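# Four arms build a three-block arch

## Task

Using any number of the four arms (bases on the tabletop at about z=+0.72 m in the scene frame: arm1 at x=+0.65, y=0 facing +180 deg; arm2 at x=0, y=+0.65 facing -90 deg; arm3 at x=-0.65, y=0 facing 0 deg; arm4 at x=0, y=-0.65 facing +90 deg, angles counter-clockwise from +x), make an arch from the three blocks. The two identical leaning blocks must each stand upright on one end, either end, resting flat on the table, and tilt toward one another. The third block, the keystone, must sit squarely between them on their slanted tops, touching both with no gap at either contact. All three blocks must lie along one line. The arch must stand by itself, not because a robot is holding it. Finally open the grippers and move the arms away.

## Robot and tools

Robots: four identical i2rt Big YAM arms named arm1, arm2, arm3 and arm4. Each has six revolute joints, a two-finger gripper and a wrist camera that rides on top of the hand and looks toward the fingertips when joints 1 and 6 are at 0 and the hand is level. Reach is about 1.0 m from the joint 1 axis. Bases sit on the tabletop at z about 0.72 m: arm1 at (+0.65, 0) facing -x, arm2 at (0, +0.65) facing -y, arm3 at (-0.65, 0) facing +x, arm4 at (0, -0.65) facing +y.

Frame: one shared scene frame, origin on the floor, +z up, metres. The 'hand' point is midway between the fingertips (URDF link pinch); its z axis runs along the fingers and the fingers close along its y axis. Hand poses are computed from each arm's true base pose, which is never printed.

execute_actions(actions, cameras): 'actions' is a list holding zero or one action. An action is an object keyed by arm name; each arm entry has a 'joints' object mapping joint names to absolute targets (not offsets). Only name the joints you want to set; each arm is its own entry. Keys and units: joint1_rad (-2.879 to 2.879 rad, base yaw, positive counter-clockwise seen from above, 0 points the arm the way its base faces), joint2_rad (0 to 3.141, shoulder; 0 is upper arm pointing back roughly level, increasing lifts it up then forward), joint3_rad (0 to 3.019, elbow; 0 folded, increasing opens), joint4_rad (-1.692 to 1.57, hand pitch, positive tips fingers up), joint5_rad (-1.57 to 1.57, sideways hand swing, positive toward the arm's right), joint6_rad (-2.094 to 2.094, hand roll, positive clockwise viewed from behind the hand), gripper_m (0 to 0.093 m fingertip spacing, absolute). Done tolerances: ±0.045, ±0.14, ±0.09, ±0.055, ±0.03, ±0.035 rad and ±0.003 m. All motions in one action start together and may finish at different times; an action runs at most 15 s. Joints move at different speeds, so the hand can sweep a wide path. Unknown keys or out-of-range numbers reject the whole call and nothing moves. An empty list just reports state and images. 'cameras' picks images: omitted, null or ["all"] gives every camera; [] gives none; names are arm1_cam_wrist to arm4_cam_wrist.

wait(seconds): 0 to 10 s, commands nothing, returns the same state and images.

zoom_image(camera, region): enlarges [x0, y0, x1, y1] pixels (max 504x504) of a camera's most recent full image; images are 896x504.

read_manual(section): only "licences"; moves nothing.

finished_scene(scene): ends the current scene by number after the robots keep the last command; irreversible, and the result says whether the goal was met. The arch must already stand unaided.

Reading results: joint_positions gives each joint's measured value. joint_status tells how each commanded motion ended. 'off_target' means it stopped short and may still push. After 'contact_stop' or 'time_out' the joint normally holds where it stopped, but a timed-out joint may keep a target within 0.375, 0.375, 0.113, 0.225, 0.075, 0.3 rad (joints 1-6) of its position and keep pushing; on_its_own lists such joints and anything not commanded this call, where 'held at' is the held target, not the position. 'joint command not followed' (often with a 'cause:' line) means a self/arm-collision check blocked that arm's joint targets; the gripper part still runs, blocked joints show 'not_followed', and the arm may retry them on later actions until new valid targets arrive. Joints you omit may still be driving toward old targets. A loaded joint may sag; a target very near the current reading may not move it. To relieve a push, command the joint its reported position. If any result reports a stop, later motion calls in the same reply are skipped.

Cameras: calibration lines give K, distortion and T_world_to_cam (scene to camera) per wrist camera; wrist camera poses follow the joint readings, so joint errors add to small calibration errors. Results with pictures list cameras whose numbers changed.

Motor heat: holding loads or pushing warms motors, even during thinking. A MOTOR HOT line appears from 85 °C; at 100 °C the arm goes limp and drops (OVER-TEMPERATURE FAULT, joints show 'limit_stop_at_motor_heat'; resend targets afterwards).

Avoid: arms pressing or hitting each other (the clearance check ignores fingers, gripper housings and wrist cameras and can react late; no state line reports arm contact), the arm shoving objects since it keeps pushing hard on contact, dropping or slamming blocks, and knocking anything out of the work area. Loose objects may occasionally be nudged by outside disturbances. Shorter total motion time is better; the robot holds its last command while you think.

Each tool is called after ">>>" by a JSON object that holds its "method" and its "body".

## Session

>>> {"method": "execute_actions", "body": {"actions": []}}

Scene clock: 0.00 s.
arm1.joint_positions: joint1_rad=-0.494 joint2_rad=+0.621 joint3_rad=+1.453 joint4_rad=-1.251 joint5_rad=+0.121 joint6_rad=-0.118 gripper_m=+0.094
arm1.joint_status: not commanded
arm1.hand: x=+0.4504 y=+0.1272 z=+1.3455 quat_wxyz=(-0.215, +0.818, -0.187, -0.499) (m; scene frame)
arm2.joint_positions: joint1_rad=-0.864 joint2_rad=+0.327 joint3_rad=+1.484 joint4_rad=-1.193 joint5_rad=+0.211 joint6_rad=-0.647 gripper_m=+0.094
arm2.joint_status: not commanded
arm2.hand: x=-0.0879 y=+0.6277 z=+1.4793 quat_wxyz=(+0.058, -0.607, -0.389, +0.691) (m; scene frame)
arm3.joint_positions: joint1_rad=-0.003 joint2_rad=+0.274 joint3_rad=+1.577 joint4_rad=-1.250 joint5_rad=+0.011 joint6_rad=-0.716 gripper_m=+0.094
arm3.joint_status: not commanded
arm3.hand: x=-0.6292 y=-0.0130 z=+1.4279 quat_wxyz=(-0.679, +0.230, -0.649, +0.255) (m; scene frame)
arm4.joint_positions: joint1_rad=+0.635 joint2_rad=+0.249 joint3_rad=+1.490 joint4_rad=-1.586 joint5_rad=-0.280 joint6_rad=+0.417 gripper_m=+0.095
arm4.joint_status: not commanded
arm4.hand: x=-0.0534 y=-0.6526 z=+1.3777 quat_wxyz=(-0.046, +0.673, -0.465, -0.574) (m; scene frame)
pictures: arm1_cam_wrist, arm2_cam_wrist, arm3_cam_wrist, arm4_cam_wrist
camera_calibration (this result's frames):
arm1_cam_wrist: T_world_to_cam=[[0.521451, 0.837549, 0.163095, -0.55886], [0.780811, -0.391279, -0.487069, 0.357792], [-0.344128, 0.381329, -0.858, 1.38479], [0, 0, 0, 1]] pos_world=[0.488596, 0.0800087, 1.45357]
arm2_cam_wrist: T_world_to_cam=[[-0.395463, 0.685203, 0.611643, -1.36612], [0.320084, 0.726995, -0.607474, 0.471572], [-0.860904, -0.0444562, -0.506822, 0.827169], [0, 0, 0, 1]] pos_world=[0.0209217, 0.63001, 1.54127]
arm3_cam_wrist: T_world_to_cam=[[-0.0465668, -0.760115, 0.648118, -0.963443], [-0.568333, -0.513412, -0.642966, 0.556444], [0.82148, -0.398288, -0.408091, 1.22208], [0, 0, 0, 1]] pos_world=[-0.732533, 0.0400983, 1.48092]
arm4_cam_wrist: T_world_to_cam=[[0.677978, 0.5672, -0.467579, 1.0493], [0.364504, -0.811787, -0.456222, 0.122213], [-0.638343, 0.138874, -0.757121, 1.22787], [0, 0, 0, 1]] pos_world=[0.0278482, -0.666473, 1.47603]
Images, in order (width x height): arm1_cam_wrist 896x504, arm2_cam_wrist 896x504, arm3_cam_wrist 896x504, arm4_cam_wrist 896x504.

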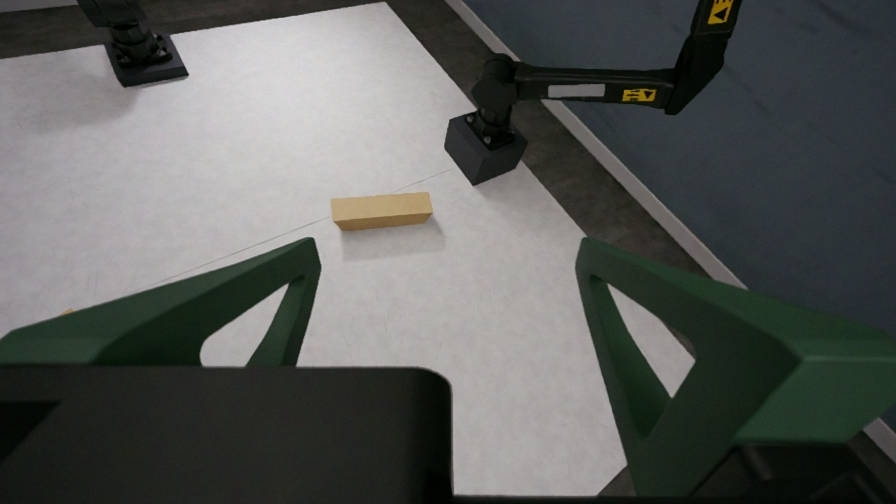

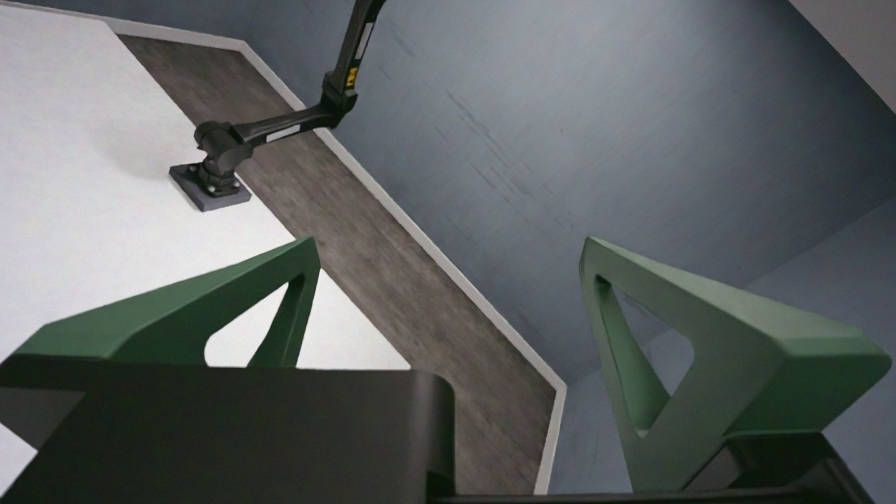

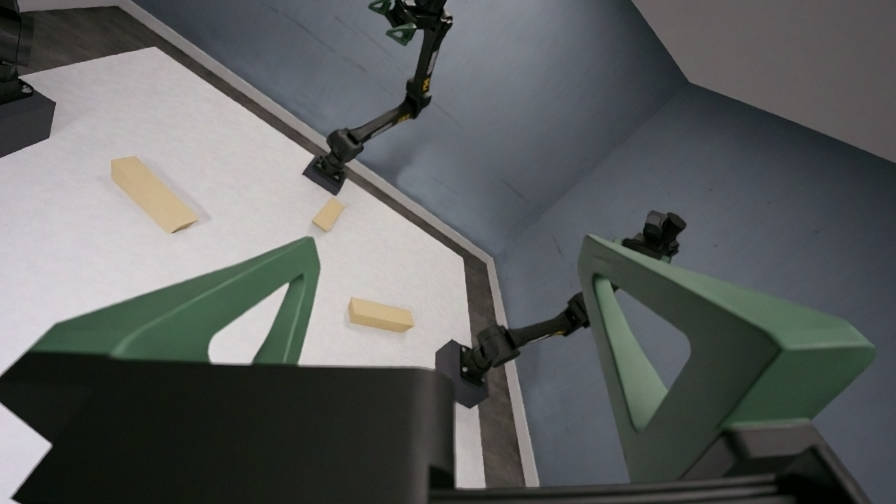

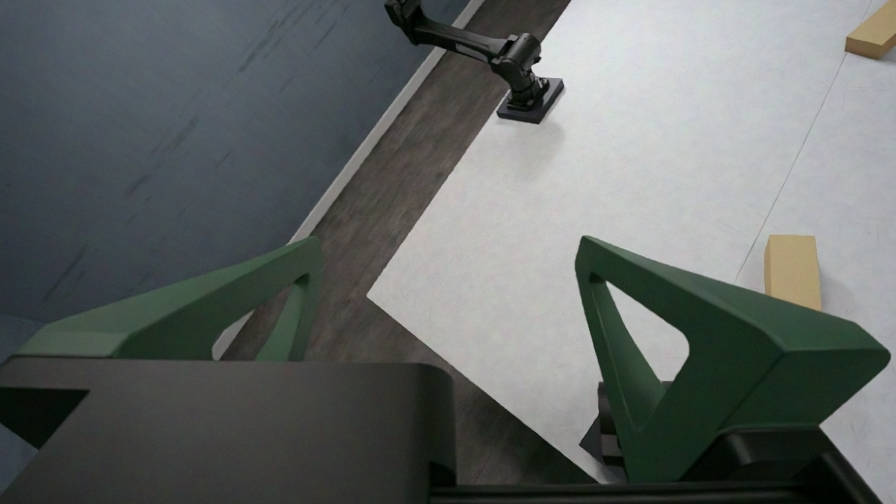

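Overhead views.

>>> {"method": "execute_actions", "body": {"actions": [{"arm1":{"joints":{"joint1_rad":0,"joint2_rad":1.3,"joint3_rad":1.5,"joint4_rad":-1.6,"joint5_rad":0,"joint6_rad":0}},"arm2":{"joints":{"joint1_rad":0,"joint2_rad":0.9,"joint3_rad":0.6,"joint4_rad":-0.6,"joint5_rad":0,"joint6_rad":0}},"arm3":{"joints":{"joint1_rad":0,"joint2_rad":0.9,"joint3_rad":0.6,"joint4_rad":-0.6,"joint5_rad":0,"joint6_rad":0}},"arm4":{"joints":{"joint1_rad":0,"joint2_rad":0.9,"joint3_rad":0.6,"joint4_rad":-0.6,"joint5_rad":0,"joint6_rad":0}}}]}}

Scene clock: 2.43 s.
arm1.joint_positions: joint1_rad=+0.001 joint2_rad=+1.306 joint3_rad=+1.480 joint4_rad=-1.582 joint5_rad=+0.001 joint6_rad=-0.016 gripper_m=+0.094
arm1.joint_status: all done
arm1.hand: x=+0.2446 y=-0.0011 z=+1.0918 quat_wxyz=(-0.003, +0.997, +0.008, -0.077) (m; scene frame)
arm2.joint_positions: joint1_rad=-0.002 joint2_rad=+0.902 joint3_rad=+0.609 joint4_rad=-0.615 joint5_rad=+0.002 joint6_rad=-0.009 gripper_m=+0.094
arm2.joint_status: all done
arm2.hand: x=-0.0054 y=+0.2947 z=+0.9872 quat_wxyz=(-0.228, -0.670, -0.668, +0.231) (m; scene frame)
arm3.joint_positions: joint1_rad=-0.003 joint2_rad=+0.911 joint3_rad=+0.594 joint4_rad=-0.625 joint5_rad=+0.002 joint6_rad=-0.015 gripper_m=+0.094
arm3.joint_status: all done
arm3.hand: x=-0.3010 y=-0.0052 z=+0.9014 quat_wxyz=(-0.309, +0.002, -0.951, -0.003) (m; scene frame)
arm4.joint_positions: joint1_rad=+0.007 joint2_rad=+0.916 joint3_rad=+0.607 joint4_rad=-0.614 joint5_rad=-0.001 joint6_rad=+0.013 gripper_m=+0.095
arm4.joint_status: all done
arm4.hand: x=+0.0144 y=-0.2927 z=+0.9623 quat_wxyz=(-0.225, +0.654, -0.689, -0.215) (m; scene frame)
pictures: arm1_cam_wrist, arm2_cam_wrist, arm3_cam_wrist, arm4_cam_wrist
camera_calibration (this result's frames):
arm1_cam_wrist: T_world_to_cam=[[-0.0143063, 0.999867, 0.00782014, -0.00189232], [0.889998, 0.00916879, 0.455872, -0.711066], [0.455739, 0.0134817, -0.890011, 0.984109], [0, 0, 0, 1]] pos_world=[0.184323, -0.00485581, 1.20004]
arm2_cam_wrist: T_world_to_cam=[[-0.999993, -0.00289375, 0.00226252, -0.00325499], [-0.00293739, 0.999805, -0.0195264, -0.274269], [-0.00220557, -0.0195329, -0.999807, 1.11791], [0, 0, 0, 1]] pos_world=[-0.00159497, 0.296042, 1.11235]
arm3_cam_wrist: T_world_to_cam=[[0.0102278, -0.999946, -0.00194933, 0.000911304], [-0.999932, -0.0102386, 0.00560237, -0.303503], [-0.00562202, 0.0018919, -0.999982, 1.02738], [0, 0, 0, 1]] pos_world=[-0.297716, -0.00413988, 1.02906]
arm4_cam_wrist: T_world_to_cam=[[0.998903, -0.0468292, -0.000343435, -0.0289626], [-0.0468271, -0.998892, 0.00466599, -0.29219], [-0.000561559, -0.00464479, -0.999989, 1.0892], [0, 0, 0, 1]] pos_world=[0.0158601, -0.288164, 1.09054]
Images, in order (width x height): arm1_cam_wrist 896x504, arm2_cam_wrist 896x504, arm3_cam_wrist 896x504, arm4_cam_wrist 896x504.

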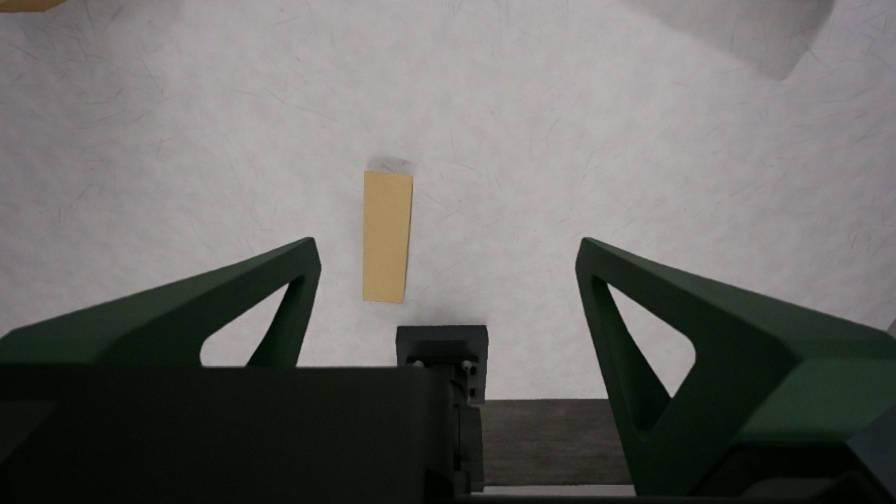

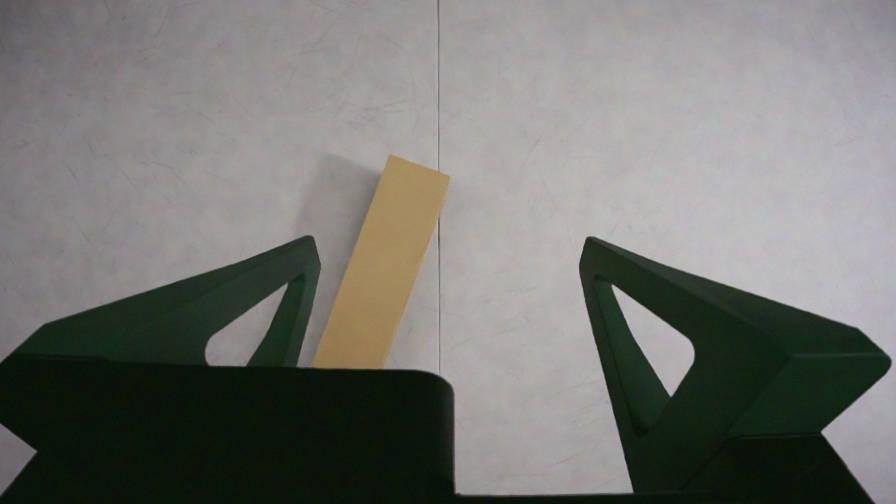

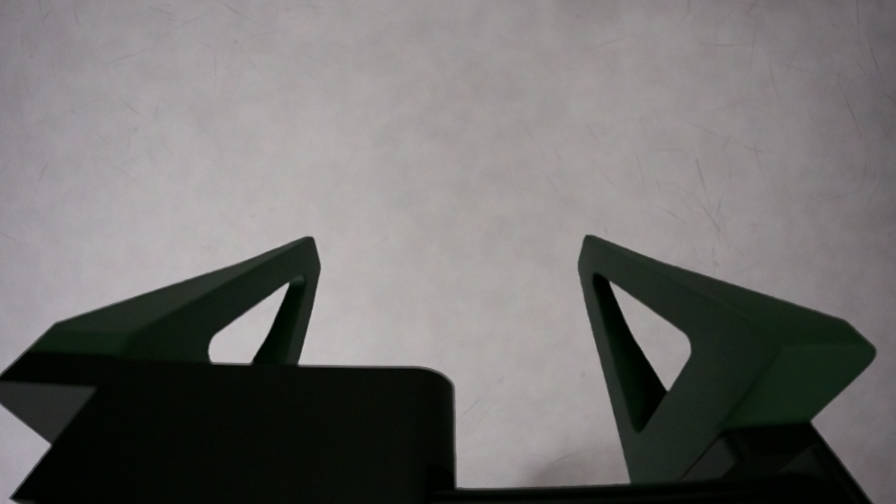

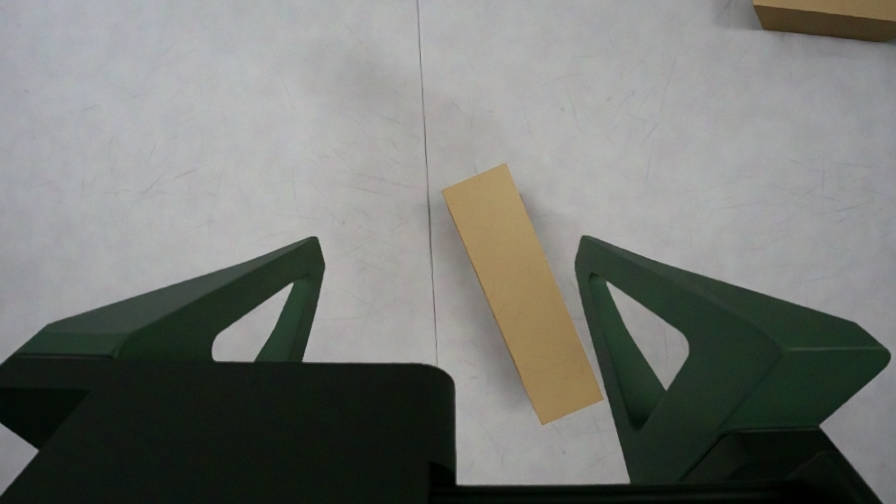

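>>> {"method": "execute_actions", "body": {"actions": [{"arm1":{"joints":{"joint1_rad":0.329,"joint2_rad":1.148,"joint3_rad":0.7,"joint4_rad":-1.08,"joint6_rad":0.42}},"arm2":{"joints":{"joint1_rad":0.162,"joint2_rad":1.48,"joint3_rad":0.85,"joint4_rad":-0.9,"joint6_rad":0.504}},"arm3":{"joints":{"joint2_rad":0.746,"joint3_rad":0.4,"joint4_rad":0.415}},"arm4":{"joints":{"joint1_rad":-0.15,"joint2_rad":1.49,"joint3_rad":0.9,"joint4_rad":-0.93,"joint6_rad":-0.545}}}]}}

Scene clock: 9.03 s.
arm1.joint_positions: joint1_rad=+0.330 joint2_rad=+1.156 joint3_rad=+0.702 joint4_rad=-1.099 joint5_rad=+0.000 joint6_rad=+0.404 gripper_m=+0.094
arm1.joint_status: all done
arm1.hand: x=+0.3870 y=-0.0902 z=+0.8466 quat_wxyz=(+0.001, +0.999, -0.037, -0.004) (m; scene frame)
arm2.joint_positions: joint1_rad=+0.165 joint2_rad=+1.489 joint3_rad=+0.819 joint4_rad=-0.893 joint5_rad=+0.002 joint6_rad=+0.495 gripper_m=+0.094
arm2.joint_status: all done
arm2.hand: x=+0.0549 y=+0.2962 z=+0.8528 quat_wxyz=(-0.004, -0.816, -0.578, +0.001) (m; scene frame)
arm3.joint_positions: joint1_rad=-0.003 joint2_rad=+0.749 joint3_rad=+0.385 joint4_rad=+0.386 joint5_rad=+0.002 joint6_rad=-0.014 gripper_m=+0.094
arm3.joint_status: all done
arm3.hand: x=-0.2581 y=-0.0078 z=+1.0555 quat_wxyz=(-0.714, -0.003, -0.700, +0.002) (m; scene frame)
arm4.joint_positions: joint1_rad=-0.145 joint2_rad=+1.490 joint3_rad=+0.867 joint4_rad=-0.924 joint5_rad=-0.001 joint6_rad=-0.532 gripper_m=+0.095
arm4.joint_status: all done
arm4.hand: x=+0.0724 y=-0.2834 z=+0.8475 quat_wxyz=(-0.006, +0.816, -0.578, +0.001) (m; scene frame)
pictures: arm1_cam_wrist, arm2_cam_wrist, arm3_cam_wrist, arm4_cam_wrist
camera_calibration (this result's frames):
arm1_cam_wrist: T_world_to_cam=[[0.0764322, 0.997074, -0.00139643, 0.0636113], [0.811943, -0.0614277, 0.580496, -0.806853], [0.578712, -0.0455024, -0.814262, 0.585157], [0, 0, 0, 1]] pos_world=[0.31162, -0.0863622, 0.944934]
arm2_cam_wrist: T_world_to_cam=[[-0.944785, 0.327503, -0.0111371, -0.0321073], [0.257316, 0.762496, 0.593622, -0.745129], [0.202905, 0.557979, -0.804667, 0.634976], [0, 0, 0, 1]] pos_world=[0.0325597, 0.22437, 0.952912]
arm3_cam_wrist: T_world_to_cam=[[-0.00771434, -0.99996, 0.00448892, -0.0132865], [-0.574662, 0.000759477, -0.81839, 0.718161], [0.818354, -0.00889295, -0.574645, 0.945394], [0, 0, 0, 1]] pos_world=[-0.36107, -0.00542405, 1.13106]
arm4_cam_wrist: T_world_to_cam=[[0.941821, 0.335963, 0.0100648, 0.0173263], [0.265317, -0.761493, 0.591384, -0.732237], [0.206348, -0.554308, -0.806327, 0.639509], [0, 0, 0, 1]] pos_world=[0.0459957, -0.208929, 0.948513]
Images, in order (width x height): arm1_cam_wrist 896x504, arm2_cam_wrist 896x504, arm3_cam_wrist 896x504, arm4_cam_wrist 896x504.

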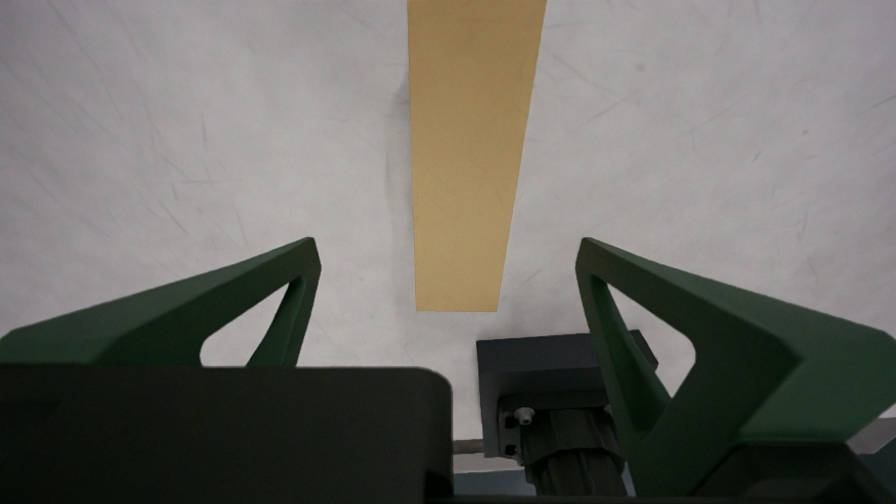

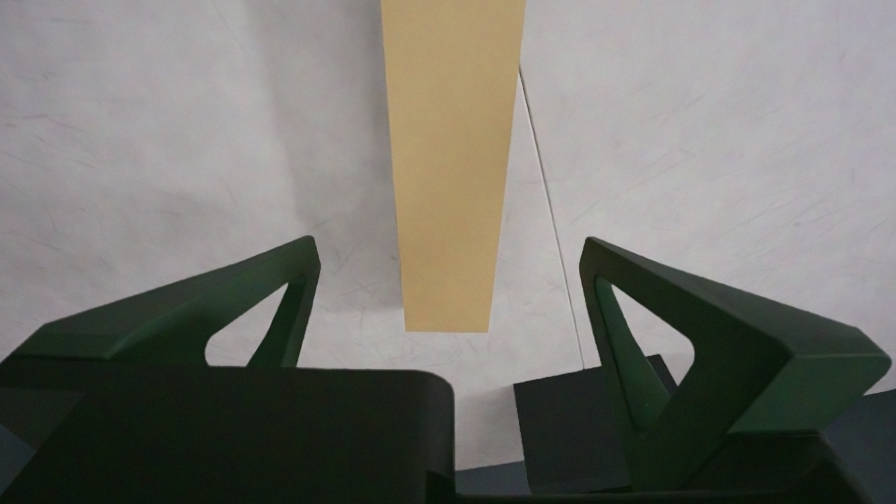

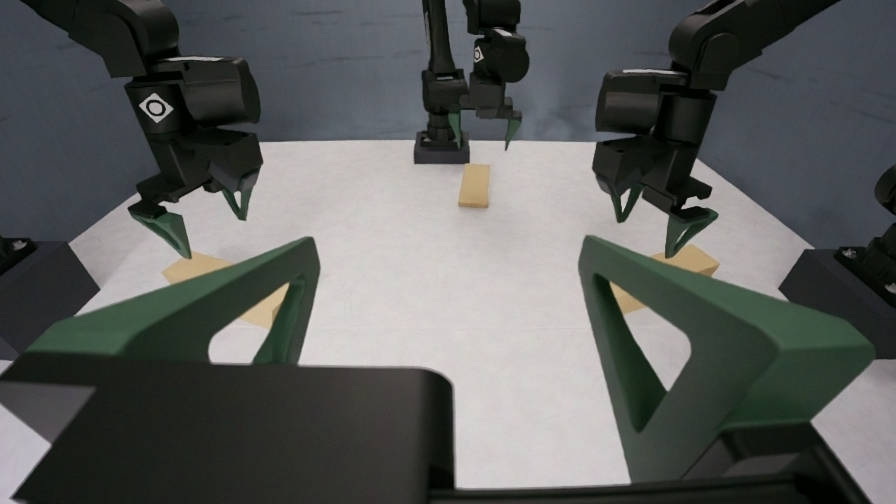

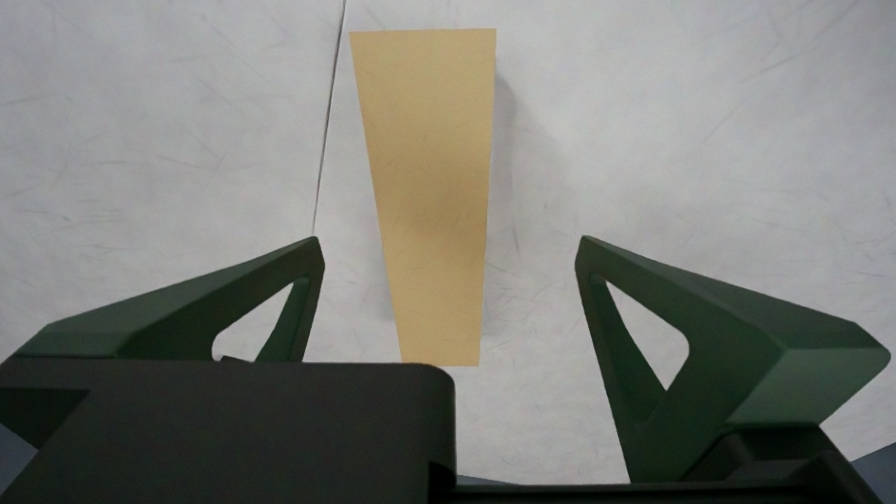

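>>> {"method": "execute_actions", "body": {"actions": [{"arm1":{"joints":{"joint2_rad":1.355,"joint3_rad":0.54,"joint4_rad":-0.74}},"arm2":{"joints":{"joint1_rad":0.147,"joint2_rad":1.75,"joint3_rad":0.78,"joint4_rad":-0.58}},"arm4":{"joints":{"joint2_rad":1.705,"joint3_rad":0.79,"joint4_rad":-0.635}}}], "cameras": ["arm1_cam_wrist","arm2_cam_wrist","arm4_cam_wrist"]}}

Scene clock: 11.97 s.
arm1.joint_positions: joint1_rad=+0.330 joint2_rad=+1.363 joint3_rad=+0.531 joint4_rad=-0.759 joint5_rad=+0.000 joint6_rad=+0.404 gripper_m=+0.094
arm1.joint_status: all done
arm1.hand: x=+0.4035 y=-0.0845 z=+0.7426 quat_wxyz=(-0.006, +0.999, -0.037, +0.014) (m; scene frame)
arm2.joint_positions: joint1_rad=+0.153 joint2_rad=+1.763 joint3_rad=+0.780 joint4_rad=-0.590 joint5_rad=+0.002 joint6_rad=+0.496 gripper_m=+0.094
arm2.joint_status: all done
arm2.hand: x=+0.0527 y=+0.2839 z=+0.7474 quat_wxyz=(+0.001, -0.820, -0.572, -0.002) (m; scene frame)
arm3.joint_positions: joint1_rad=-0.003 joint2_rad=+0.749 joint3_rad=+0.385 joint4_rad=+0.386 joint5_rad=+0.002 joint6_rad=-0.014 gripper_m=+0.094
arm3.joint_status: not commanded
arm3.hand: x=-0.2581 y=-0.0078 z=+1.0555 quat_wxyz=(-0.714, -0.003, -0.700, +0.002) (m; scene frame)
arm4.joint_positions: joint1_rad=-0.145 joint2_rad=+1.715 joint3_rad=+0.788 joint4_rad=-0.643 joint5_rad=-0.001 joint6_rad=-0.532 gripper_m=+0.095
arm4.joint_status: all done
arm4.hand: x=+0.0725 y=-0.2872 z=+0.7468 quat_wxyz=(+0.004, +0.816, -0.578, +0.006) (m; scene frame)
pictures: arm1_cam_wrist, arm2_cam_wrist, arm4_cam_wrist
camera_calibration (this result's frames):
arm1_cam_wrist: T_world_to_cam=[[0.0766466, 0.996969, 0.0133737, 0.0453755], [0.790891, -0.0689602, 0.608059, -0.772132], [0.607138, -0.0360285, -0.793779, 0.465279], [0, 0, 0, 1]] pos_world=[0.324706, -0.081721, 0.838224]
arm2_cam_wrist: T_world_to_cam=[[-0.940615, 0.339419, -0.00608797, -0.0386951], [0.267778, 0.752862, 0.601243, -0.676118], [0.208657, 0.563909, -0.799043, 0.55136], [0, 0, 0, 1]] pos_world=[0.029607, 0.211241, 0.846836]
arm4_cam_wrist: T_world_to_cam=[[0.941774, 0.336243, -0.00163958, 0.0283537], [0.268109, -0.747979, 0.607161, -0.683694], [0.202927, -0.572248, -0.794577, 0.542522], [0, 0, 0, 1]] pos_world=[0.0465094, -0.210466, 0.846234]
Images, in order (width x height): arm1_cam_wrist 896x504, arm2_cam_wrist 896x504, arm4_cam_wrist 896x504.

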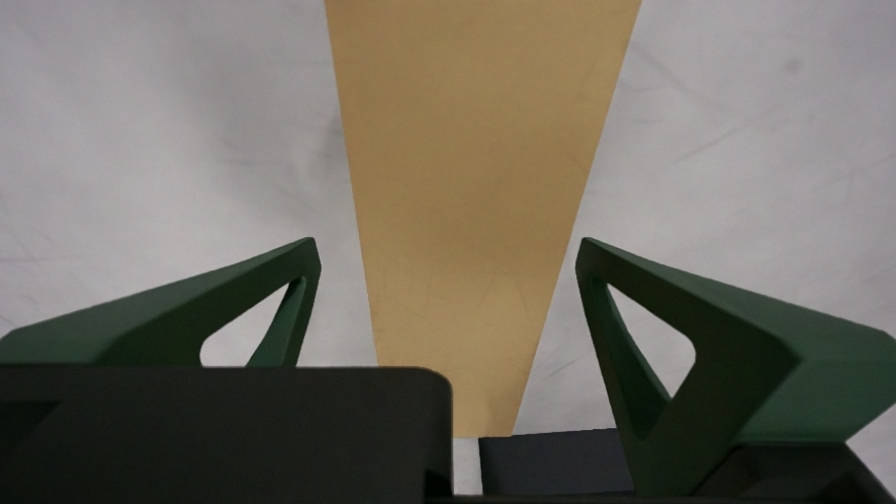

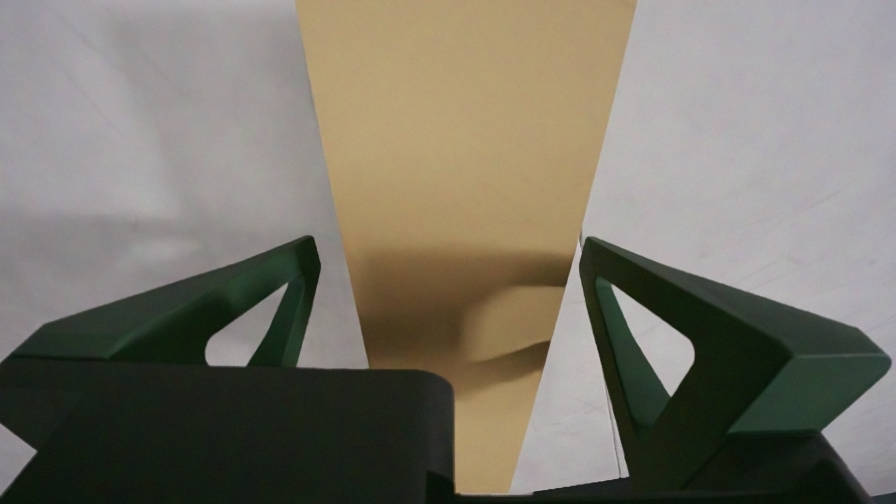

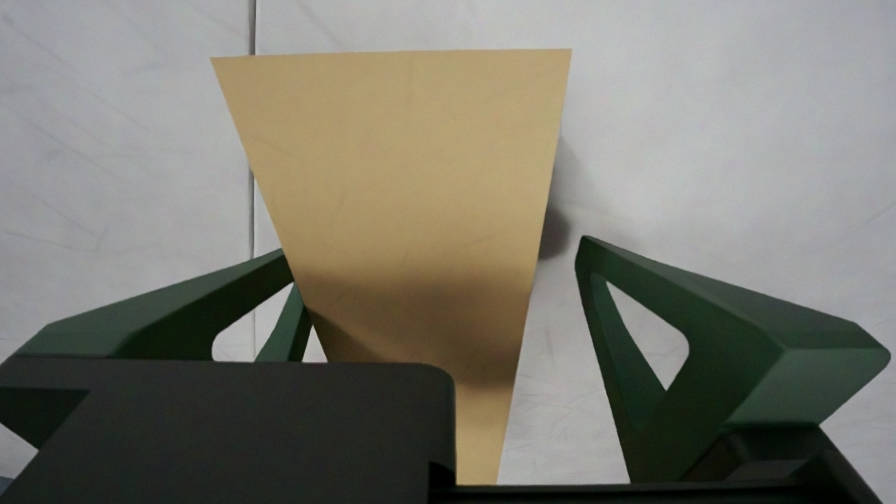

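>>> {"method": "execute_actions", "body": {"actions": [{"arm4":{"joints":{"joint2_rad":1.685,"joint3_rad":0.745,"joint4_rad":-0.63}}}], "cameras": []}}

>>> {"method": "execute_actions", "body": {"actions": [{"arm1":{"joints":{"gripper_m":0.045}},"arm2":{"joints":{"gripper_m":0.045}},"arm4":{"joints":{"gripper_m":0.045}}}], "cameras": []}}

>>> {"method": "execute_actions", "body": {"actions": [{"arm1":{"joints":{"joint2_rad":1.148,"joint3_rad":0.7,"joint4_rad":-1.08}},"arm2":{"joints":{"joint2_rad":1.48,"joint3_rad":0.85,"joint4_rad":-0.9}},"arm4":{"joints":{"joint2_rad":1.49,"joint3_rad":0.88,"joint4_rad":-0.93}}}]}}

Scene clock: 13.83 s.
arm1.joint_positions: joint1_rad=+0.330 joint2_rad=+1.363 joint3_rad=+0.531 joint4_rad=-0.759 joint5_rad=+0.000 joint6_rad=+0.404 gripper_m=+0.094
arm1.joint_status: not commanded
arm1.hand: x=+0.4035 y=-0.0845 z=+0.7426 quat_wxyz=(-0.006, +0.999, -0.037, +0.014) (m; scene frame)
arm2.joint_positions: joint1_rad=+0.153 joint2_rad=+1.763 joint3_rad=+0.780 joint4_rad=-0.590 joint5_rad=+0.002 joint6_rad=+0.496 gripper_m=+0.094
arm2.joint_status: not commanded
arm2.hand: x=+0.0527 y=+0.2839 z=+0.7474 quat_wxyz=(+0.001, -0.820, -0.572, -0.002) (m; scene frame)
arm3.joint_positions: joint1_rad=-0.003 joint2_rad=+0.749 joint3_rad=+0.385 joint4_rad=+0.386 joint5_rad=+0.002 joint6_rad=-0.014 gripper_m=+0.094
arm3.joint_status: not commanded
arm3.hand: x=-0.2581 y=-0.0078 z=+1.0555 quat_wxyz=(-0.714, -0.003, -0.700, +0.002) (m; scene frame)
arm4.joint_positions: joint1_rad=-0.145 joint2_rad=+1.706 joint3_rad=+0.749 joint4_rad=-0.636 joint5_rad=-0.001 joint6_rad=-0.532 gripper_m=+0.095
arm4.joint_status: all done
arm4.hand: x=+0.0690 y=-0.3051 z=+0.7414 quat_wxyz=(+0.015, +0.816, -0.578, +0.011) (m; scene frame)
pictures: none
No camera images: the call's "cameras" was empty. Leave "cameras" out to get every camera's image.

Scene clock: 14.43 s.
arm1.joint_positions: joint1_rad=+0.330 joint2_rad=+1.363 joint3_rad=+0.531 joint4_rad=-0.758 joint5_rad=+0.001 joint6_rad=+0.405 gripper_m=+0.060
arm1.joint_status: gripper_m off_target (ended at +0.060, target +0.045)
arm1.hand: x=+0.4032 y=-0.0844 z=+0.7426 quat_wxyz=(-0.006, +0.999, -0.038, +0.013) (m; scene frame)
arm2.joint_positions: joint1_rad=+0.152 joint2_rad=+1.763 joint3_rad=+0.780 joint4_rad=-0.589 joint5_rad=+0.003 joint6_rad=+0.498 gripper_m=+0.059
arm2.joint_status: gripper_m off_target (ended at +0.059, target +0.045)
arm2.hand: x=+0.0523 y=+0.2835 z=+0.7474 quat_wxyz=(+0.000, -0.821, -0.571, -0.001) (m; scene frame)
arm3.joint_positions: joint1_rad=-0.003 joint2_rad=+0.749 joint3_rad=+0.385 joint4_rad=+0.386 joint5_rad=+0.002 joint6_rad=-0.014 gripper_m=+0.094
arm3.joint_status: not commanded
arm3.hand: x=-0.2581 y=-0.0078 z=+1.0555 quat_wxyz=(-0.714, -0.003, -0.700, +0.002) (m; scene frame)
arm4.joint_positions: joint1_rad=-0.145 joint2_rad=+1.706 joint3_rad=+0.749 joint4_rad=-0.635 joint5_rad=+0.001 joint6_rad=-0.534 gripper_m=+0.059
arm4.joint_status: gripper_m off_target (ended at +0.059, target +0.045)
arm4.hand: x=+0.0694 y=-0.3049 z=+0.7415 quat_wxyz=(+0.014, +0.817, -0.577, +0.011) (m; scene frame)
pictures: none
No camera images: the call's "cameras" was empty. Leave "cameras" out to get every camera's image.

Scene clock: 15.57 s.
arm1.joint_positions: joint1_rad=+0.330 joint2_rad=+1.142 joint3_rad=+0.672 joint4_rad=-1.062 joint5_rad=+0.001 joint6_rad=+0.405 gripper_m=+0.060
arm1.joint_status: all done
arm1.hand: x=+0.3898 y=-0.0891 z=+0.8399 quat_wxyz=(+0.004, +0.999, -0.038, -0.014) (m; scene frame)
arm2.joint_positions: joint1_rad=+0.152 joint2_rad=+1.483 joint3_rad=+0.802 joint4_rad=-0.890 joint5_rad=+0.003 joint6_rad=+0.498 gripper_m=+0.059
arm2.joint_status: all done
arm2.hand: x=+0.0492 y=+0.3023 z=+0.8494 quat_wxyz=(+0.000, -0.821, -0.571, -0.001) (m; scene frame)
arm3.joint_positions: joint1_rad=-0.003 joint2_rad=+0.749 joint3_rad=+0.385 joint4_rad=+0.386 joint5_rad=+0.002 joint6_rad=-0.014 gripper_m=+0.094
arm3.joint_status: not commanded
arm3.hand: x=-0.2581 y=-0.0078 z=+1.0555 quat_wxyz=(-0.714, -0.003, -0.700, +0.002) (m; scene frame)
arm4.joint_positions: joint1_rad=-0.145 joint2_rad=+1.493 joint3_rad=+0.849 joint4_rad=-0.920 joint5_rad=+0.000 joint6_rad=-0.535 gripper_m=+0.059
arm4.joint_status: all done
arm4.hand: x=+0.0711 y=-0.2913 z=+0.8411 quat_wxyz=(+0.001, +0.817, -0.577, +0.005) (m; scene frame)
pictures: arm1_cam_wrist, arm2_cam_wrist, arm3_cam_wrist, arm4_cam_wrist
camera_calibration (this result's frames):
arm1_cam_wrist: T_world_to_cam=[[0.0774566, 0.996955, -0.00901028, 0.0682549], [0.823379, -0.0588697, 0.564431, -0.795964], [0.562182, -0.0511378, -0.825431, 0.593468], [0, 0, 0, 1]] pos_world=[0.316456, -0.0845566, 0.939749]
arm2_cam_wrist: T_world_to_cam=[[-0.939577, 0.34228, -0.00633135, -0.0483885], [0.270537, 0.753718, 0.598931, -0.748776], [0.209774, 0.561029, -0.800776, 0.625497], [0, 0, 0, 1]] pos_world=[0.025894, 0.230007, 0.949042]
arm3_cam_wrist: T_world_to_cam=[[-0.00771434, -0.99996, 0.00448892, -0.0132865], [-0.574662, 0.000759477, -0.81839, 0.718161], [0.818354, -0.00889295, -0.574645, 0.945394], [0, 0, 0, 1]] pos_world=[-0.36107, -0.00542405, 1.13106]
arm4_cam_wrist: T_world_to_cam=[[0.940851, 0.338811, 0.00243767, 0.0285777], [0.268783, -0.750729, 0.603459, -0.741399], [0.206289, -0.56711, -0.797391, 0.619018], [0, 0, 0, 1]] pos_world=[0.0446913, -0.215221, 0.940933]
Images, in order (width x height): arm1_cam_wrist 896x504, arm2_cam_wrist 896x504, arm3_cam_wrist 896x504, arm4_cam_wrist 896x504.

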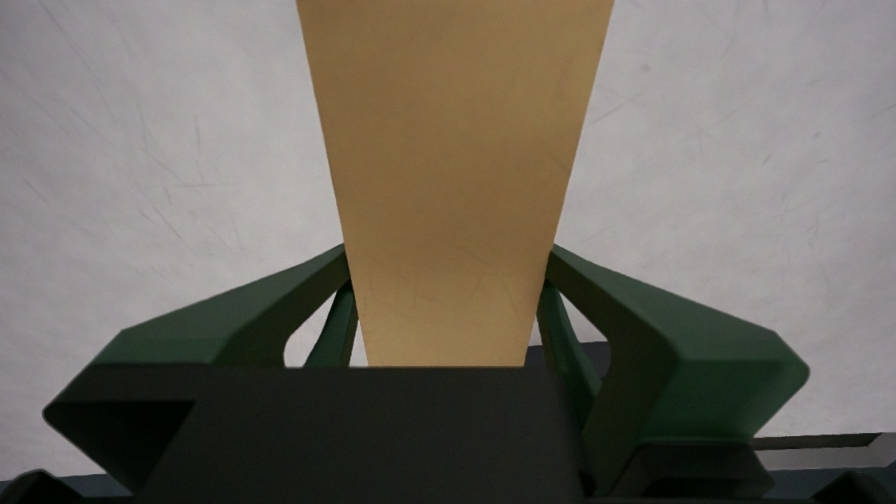

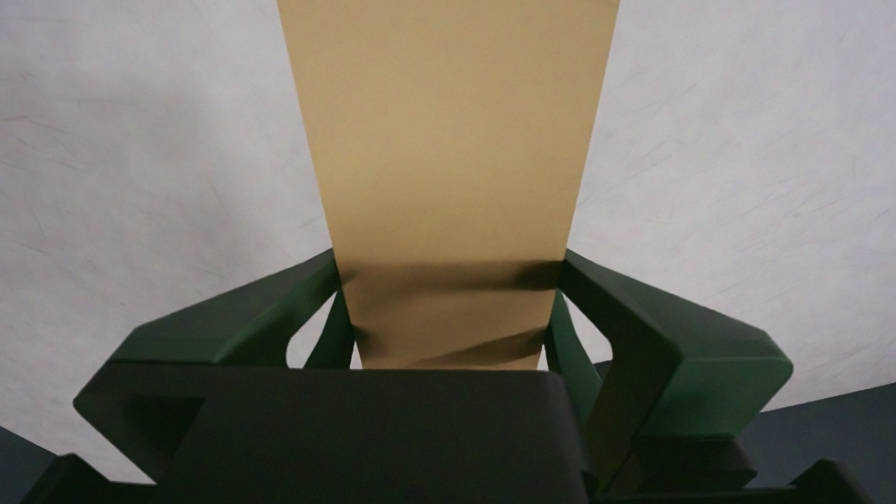

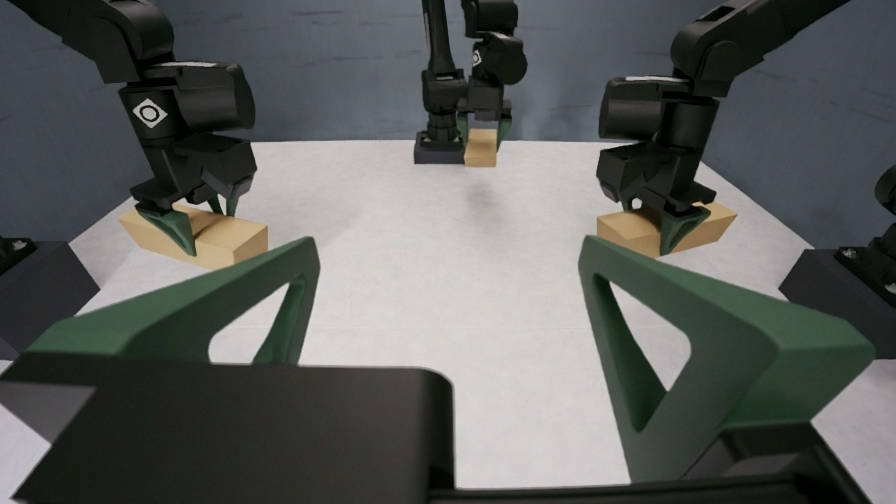

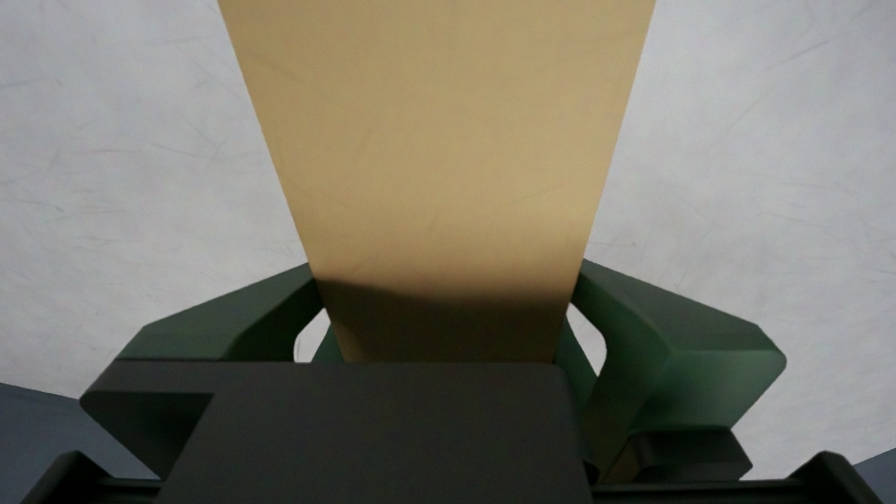

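>>> {"method": "execute_actions", "body": {"actions": [{"arm1":{"joints":{"joint1_rad":0,"joint2_rad":1.2,"joint3_rad":1.2,"joint4_rad":-1.5,"joint6_rad":1.58}},"arm2":{"joints":{"joint1_rad":0.01,"joint2_rad":1.1,"joint3_rad":0.62,"joint4_rad":0.15,"joint6_rad":0}},"arm4":{"joints":{"joint1_rad":0.04,"joint2_rad":1.1,"joint3_rad":0.62,"joint4_rad":0.15,"joint6_rad":0}}}], "cameras": ["arm3_cam_wrist"]}}

>>> {"method": "execute_actions", "body": {"actions": [{"arm2":{"joints":{"joint2_rad":1.79,"joint3_rad":0.62,"joint4_rad":0.87}},"arm4":{"joints":{"joint2_rad":1.76,"joint3_rad":0.66,"joint4_rad":0.8}}}], "cameras": ["arm3_cam_wrist"]}}

Scene clock: 21.20 s.
arm1.joint_positions: joint1_rad=-0.002 joint2_rad=+1.204 joint3_rad=+1.148 joint4_rad=-1.482 joint5_rad=+0.000 joint6_rad=+1.564 gripper_m=+0.060
arm1.joint_status: all done
arm1.hand: x=+0.3112 y=+0.0000 z=+0.9965 quat_wxyz=(+0.007, +0.709, -0.705, -0.010) (m; scene frame)
arm2.joint_positions: joint1_rad=+0.002 joint2_rad=+1.117 joint3_rad=+0.597 joint4_rad=+0.109 joint5_rad=+0.002 joint6_rad=+0.009 gripper_m=+0.059
arm2.joint_status: all done
arm2.hand: x=-0.0051 y=+0.1781 z=+1.0342 quat_wxyz=(-0.388, -0.598, -0.586, +0.386) (m; scene frame)
arm3.joint_positions: joint1_rad=-0.003 joint2_rad=+0.749 joint3_rad=+0.385 joint4_rad=+0.386 joint5_rad=+0.002 joint6_rad=-0.014 gripper_m=+0.094
arm3.joint_status: not commanded
arm3.hand: x=-0.2581 y=-0.0078 z=+1.0555 quat_wxyz=(-0.714, -0.003, -0.700, +0.002) (m; scene frame)
arm4.joint_positions: joint1_rad=+0.045 joint2_rad=+1.122 joint3_rad=+0.603 joint4_rad=+0.114 joint5_rad=-0.002 joint6_rad=-0.012 gripper_m=+0.059
arm4.joint_status: all done
arm4.hand: x=+0.0007 y=-0.1722 z=+1.0156 quat_wxyz=(-0.389, +0.597, -0.589, -0.381) (m; scene frame)
pictures: arm3_cam_wrist
camera_calibration (this result's frames):
arm3_cam_wrist: T_world_to_cam=[[-0.00771434, -0.99996, 0.00448892, -0.0132865], [-0.574662, 0.000759477, -0.81839, 0.718161], [0.818354, -0.00889295, -0.574645, 0.945394], [0, 0, 0, 1]] pos_world=[-0.36107, -0.00542405, 1.13106]
Images, in order (width x height): arm3_cam_wrist 896x504.

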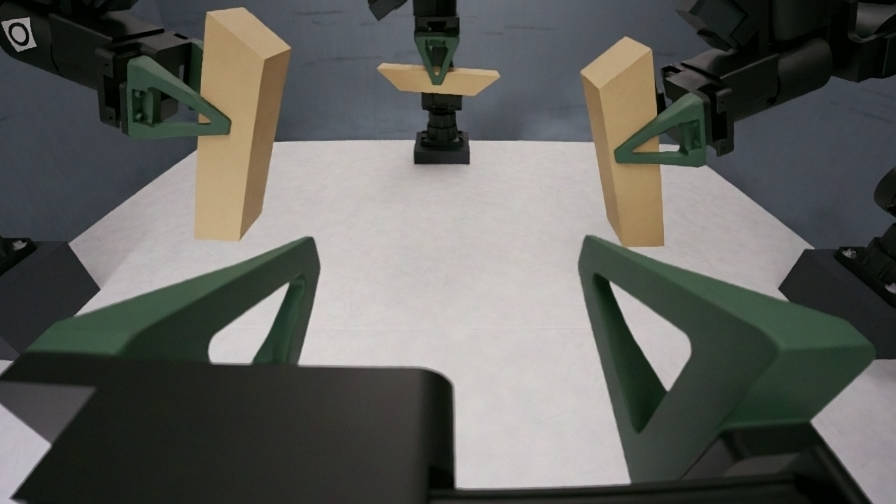

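Scene clock: 22.60 s.
arm1.joint_positions: joint1_rad=-0.002 joint2_rad=+1.204 joint3_rad=+1.148 joint4_rad=-1.482 joint5_rad=+0.000 joint6_rad=+1.564 gripper_m=+0.060
arm1.joint_status: not commanded
arm1.hand: x=+0.3112 y=+0.0000 z=+0.9965 quat_wxyz=(+0.007, +0.709, -0.705, -0.010) (m; scene frame)
arm2.joint_positions: joint1_rad=+0.003 joint2_rad=+1.805 joint3_rad=+0.597 joint4_rad=+0.828 joint5_rad=+0.002 joint6_rad=+0.008 gripper_m=+0.059
arm2.joint_status: all done
arm2.hand: x=-0.0046 y=+0.1124 z=+0.8561 quat_wxyz=(-0.397, -0.591, -0.580, +0.395) (m; scene frame)
arm3.joint_positions: joint1_rad=-0.003 joint2_rad=+0.749 joint3_rad=+0.385 joint4_rad=+0.386 joint5_rad=+0.002 joint6_rad=-0.014 gripper_m=+0.094
arm3.joint_status: not commanded
arm3.hand: x=-0.2581 y=-0.0078 z=+1.0555 quat_wxyz=(-0.714, -0.003, -0.700, +0.002) (m; scene frame)
arm4.joint_positions: joint1_rad=+0.044 joint2_rad=+1.750 joint3_rad=+0.611 joint4_rad=+0.770 joint5_rad=+0.001 joint6_rad=-0.008 gripper_m=+0.059
arm4.joint_status: all done
arm4.hand: x=+0.0030 y=-0.1060 z=+0.8547 quat_wxyz=(-0.400, +0.588, -0.585, -0.391) (m; scene frame)
pictures: arm3_cam_wrist
camera_calibration (this result's frames):
arm3_cam_wrist: T_world_to_cam=[[-0.00771434, -0.99996, 0.00448892, -0.0132865], [-0.574662, 0.000759477, -0.81839, 0.718161], [0.818354, -0.00889295, -0.574645, 0.945394], [0, 0, 0, 1]] pos_world=[-0.36107, -0.00542405, 1.13106]
Images, in order (width x height): arm3_cam_wrist 896x504.

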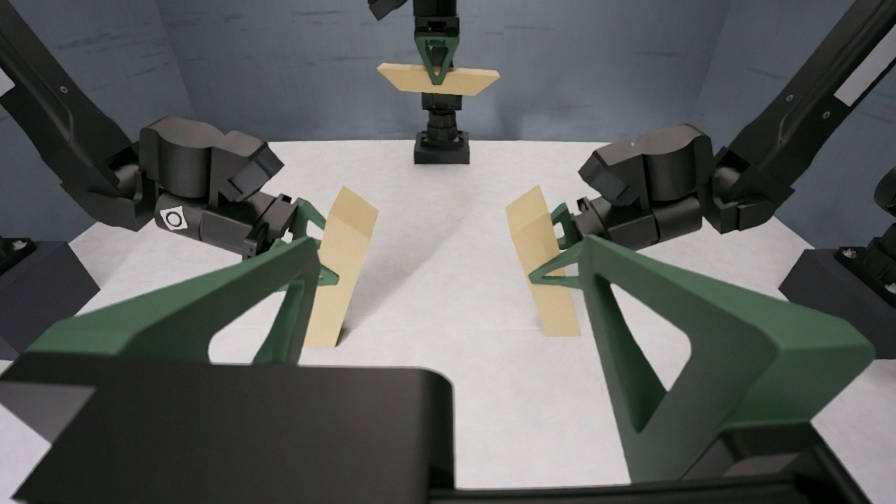

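>>> {"method": "zoom_image", "body": {"camera": "arm3_cam_wrist", "region": [290,160,610,360]}}

Region (290, 160, 610, 360) of arm3_cam_wrist's 896x504 image, scaled by 1.575, with more detail than that image has; it fills the top 315 rows of this view, and the rest is white.

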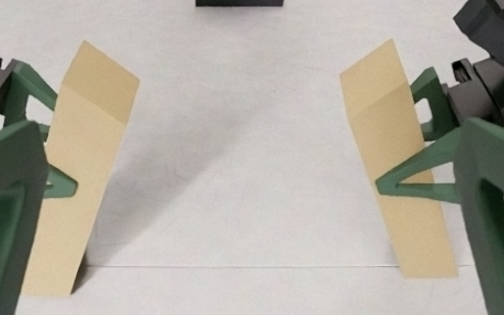

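>>> {"method": "execute_actions", "body": {"actions": [{"arm2":{"joints":{"joint3_rad":0.655,"joint4_rad":0.89}},"arm4":{"joints":{"joint3_rad":0.68,"joint4_rad":0.82}}}], "cameras": ["arm3_cam_wrist"]}}

>>> {"method": "zoom_image", "body": {"camera": "arm3_cam_wrist", "region": [290,160,610,360]}}

Scene clock: 24.93 s.
arm1.joint_positions: joint1_rad=-0.002 joint2_rad=+1.204 joint3_rad=+1.148 joint4_rad=-1.482 joint5_rad=+0.000 joint6_rad=+1.564 gripper_m=+0.060
arm1.joint_status: not commanded
arm1.hand: x=+0.3112 y=+0.0000 z=+0.9965 quat_wxyz=(+0.007, +0.709, -0.705, -0.010) (m; scene frame)
arm2.joint_positions: joint1_rad=+0.003 joint2_rad=+1.805 joint3_rad=+0.597 joint4_rad=+0.848 joint5_rad=+0.002 joint6_rad=+0.008 gripper_m=+0.059
arm2.joint_status: all done
arm2.hand: x=-0.0047 y=+0.1107 z=+0.8605 quat_wxyz=(-0.403, -0.587, -0.576, +0.401) (m; scene frame)
arm3.joint_positions: joint1_rad=-0.003 joint2_rad=+0.749 joint3_rad=+0.385 joint4_rad=+0.386 joint5_rad=+0.002 joint6_rad=-0.014 gripper_m=+0.094
arm3.joint_status: not commanded
arm3.hand: x=-0.2581 y=-0.0078 z=+1.0555 quat_wxyz=(-0.714, -0.003, -0.700, +0.002) (m; scene frame)
arm4.joint_positions: joint1_rad=+0.044 joint2_rad=+1.761 joint3_rad=+0.625 joint4_rad=+0.784 joint5_rad=+0.001 joint6_rad=-0.008 gripper_m=+0.059
arm4.joint_status: all done
arm4.hand: x=+0.0030 y=-0.0994 z=+0.8575 quat_wxyz=(-0.405, +0.585, -0.581, -0.396) (m; scene frame)
pictures: arm3_cam_wrist
camera_calibration (this result's frames):
arm3_cam_wrist: T_world_to_cam=[[-0.00771434, -0.99996, 0.00448892, -0.0132865], [-0.574662, 0.000759477, -0.81839, 0.718161], [0.818354, -0.00889295, -0.574645, 0.945394], [0, 0, 0, 1]] pos_world=[-0.36107, -0.00542405, 1.13106]
Images, in order (width x height): arm3_cam_wrist 896x504.

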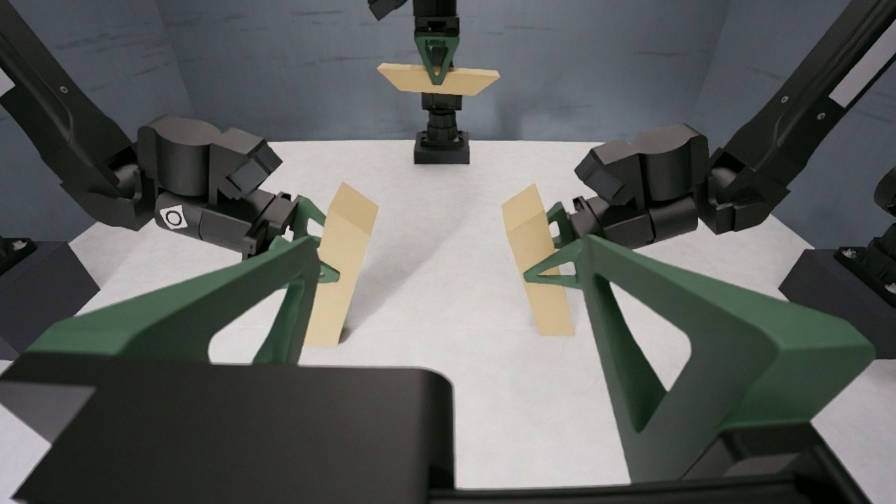

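Region (290, 160, 610, 360) of arm3_cam_wrist's 896x504 image, scaled by 1.575, with more detail than that image has; it fills the top 315 rows of this view, and the rest is white.

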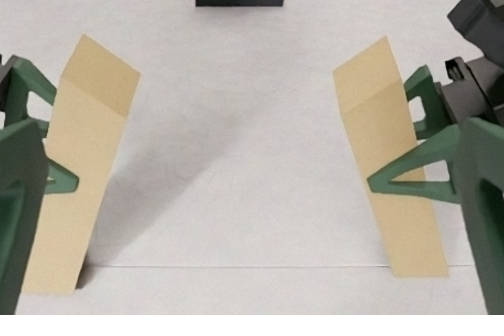

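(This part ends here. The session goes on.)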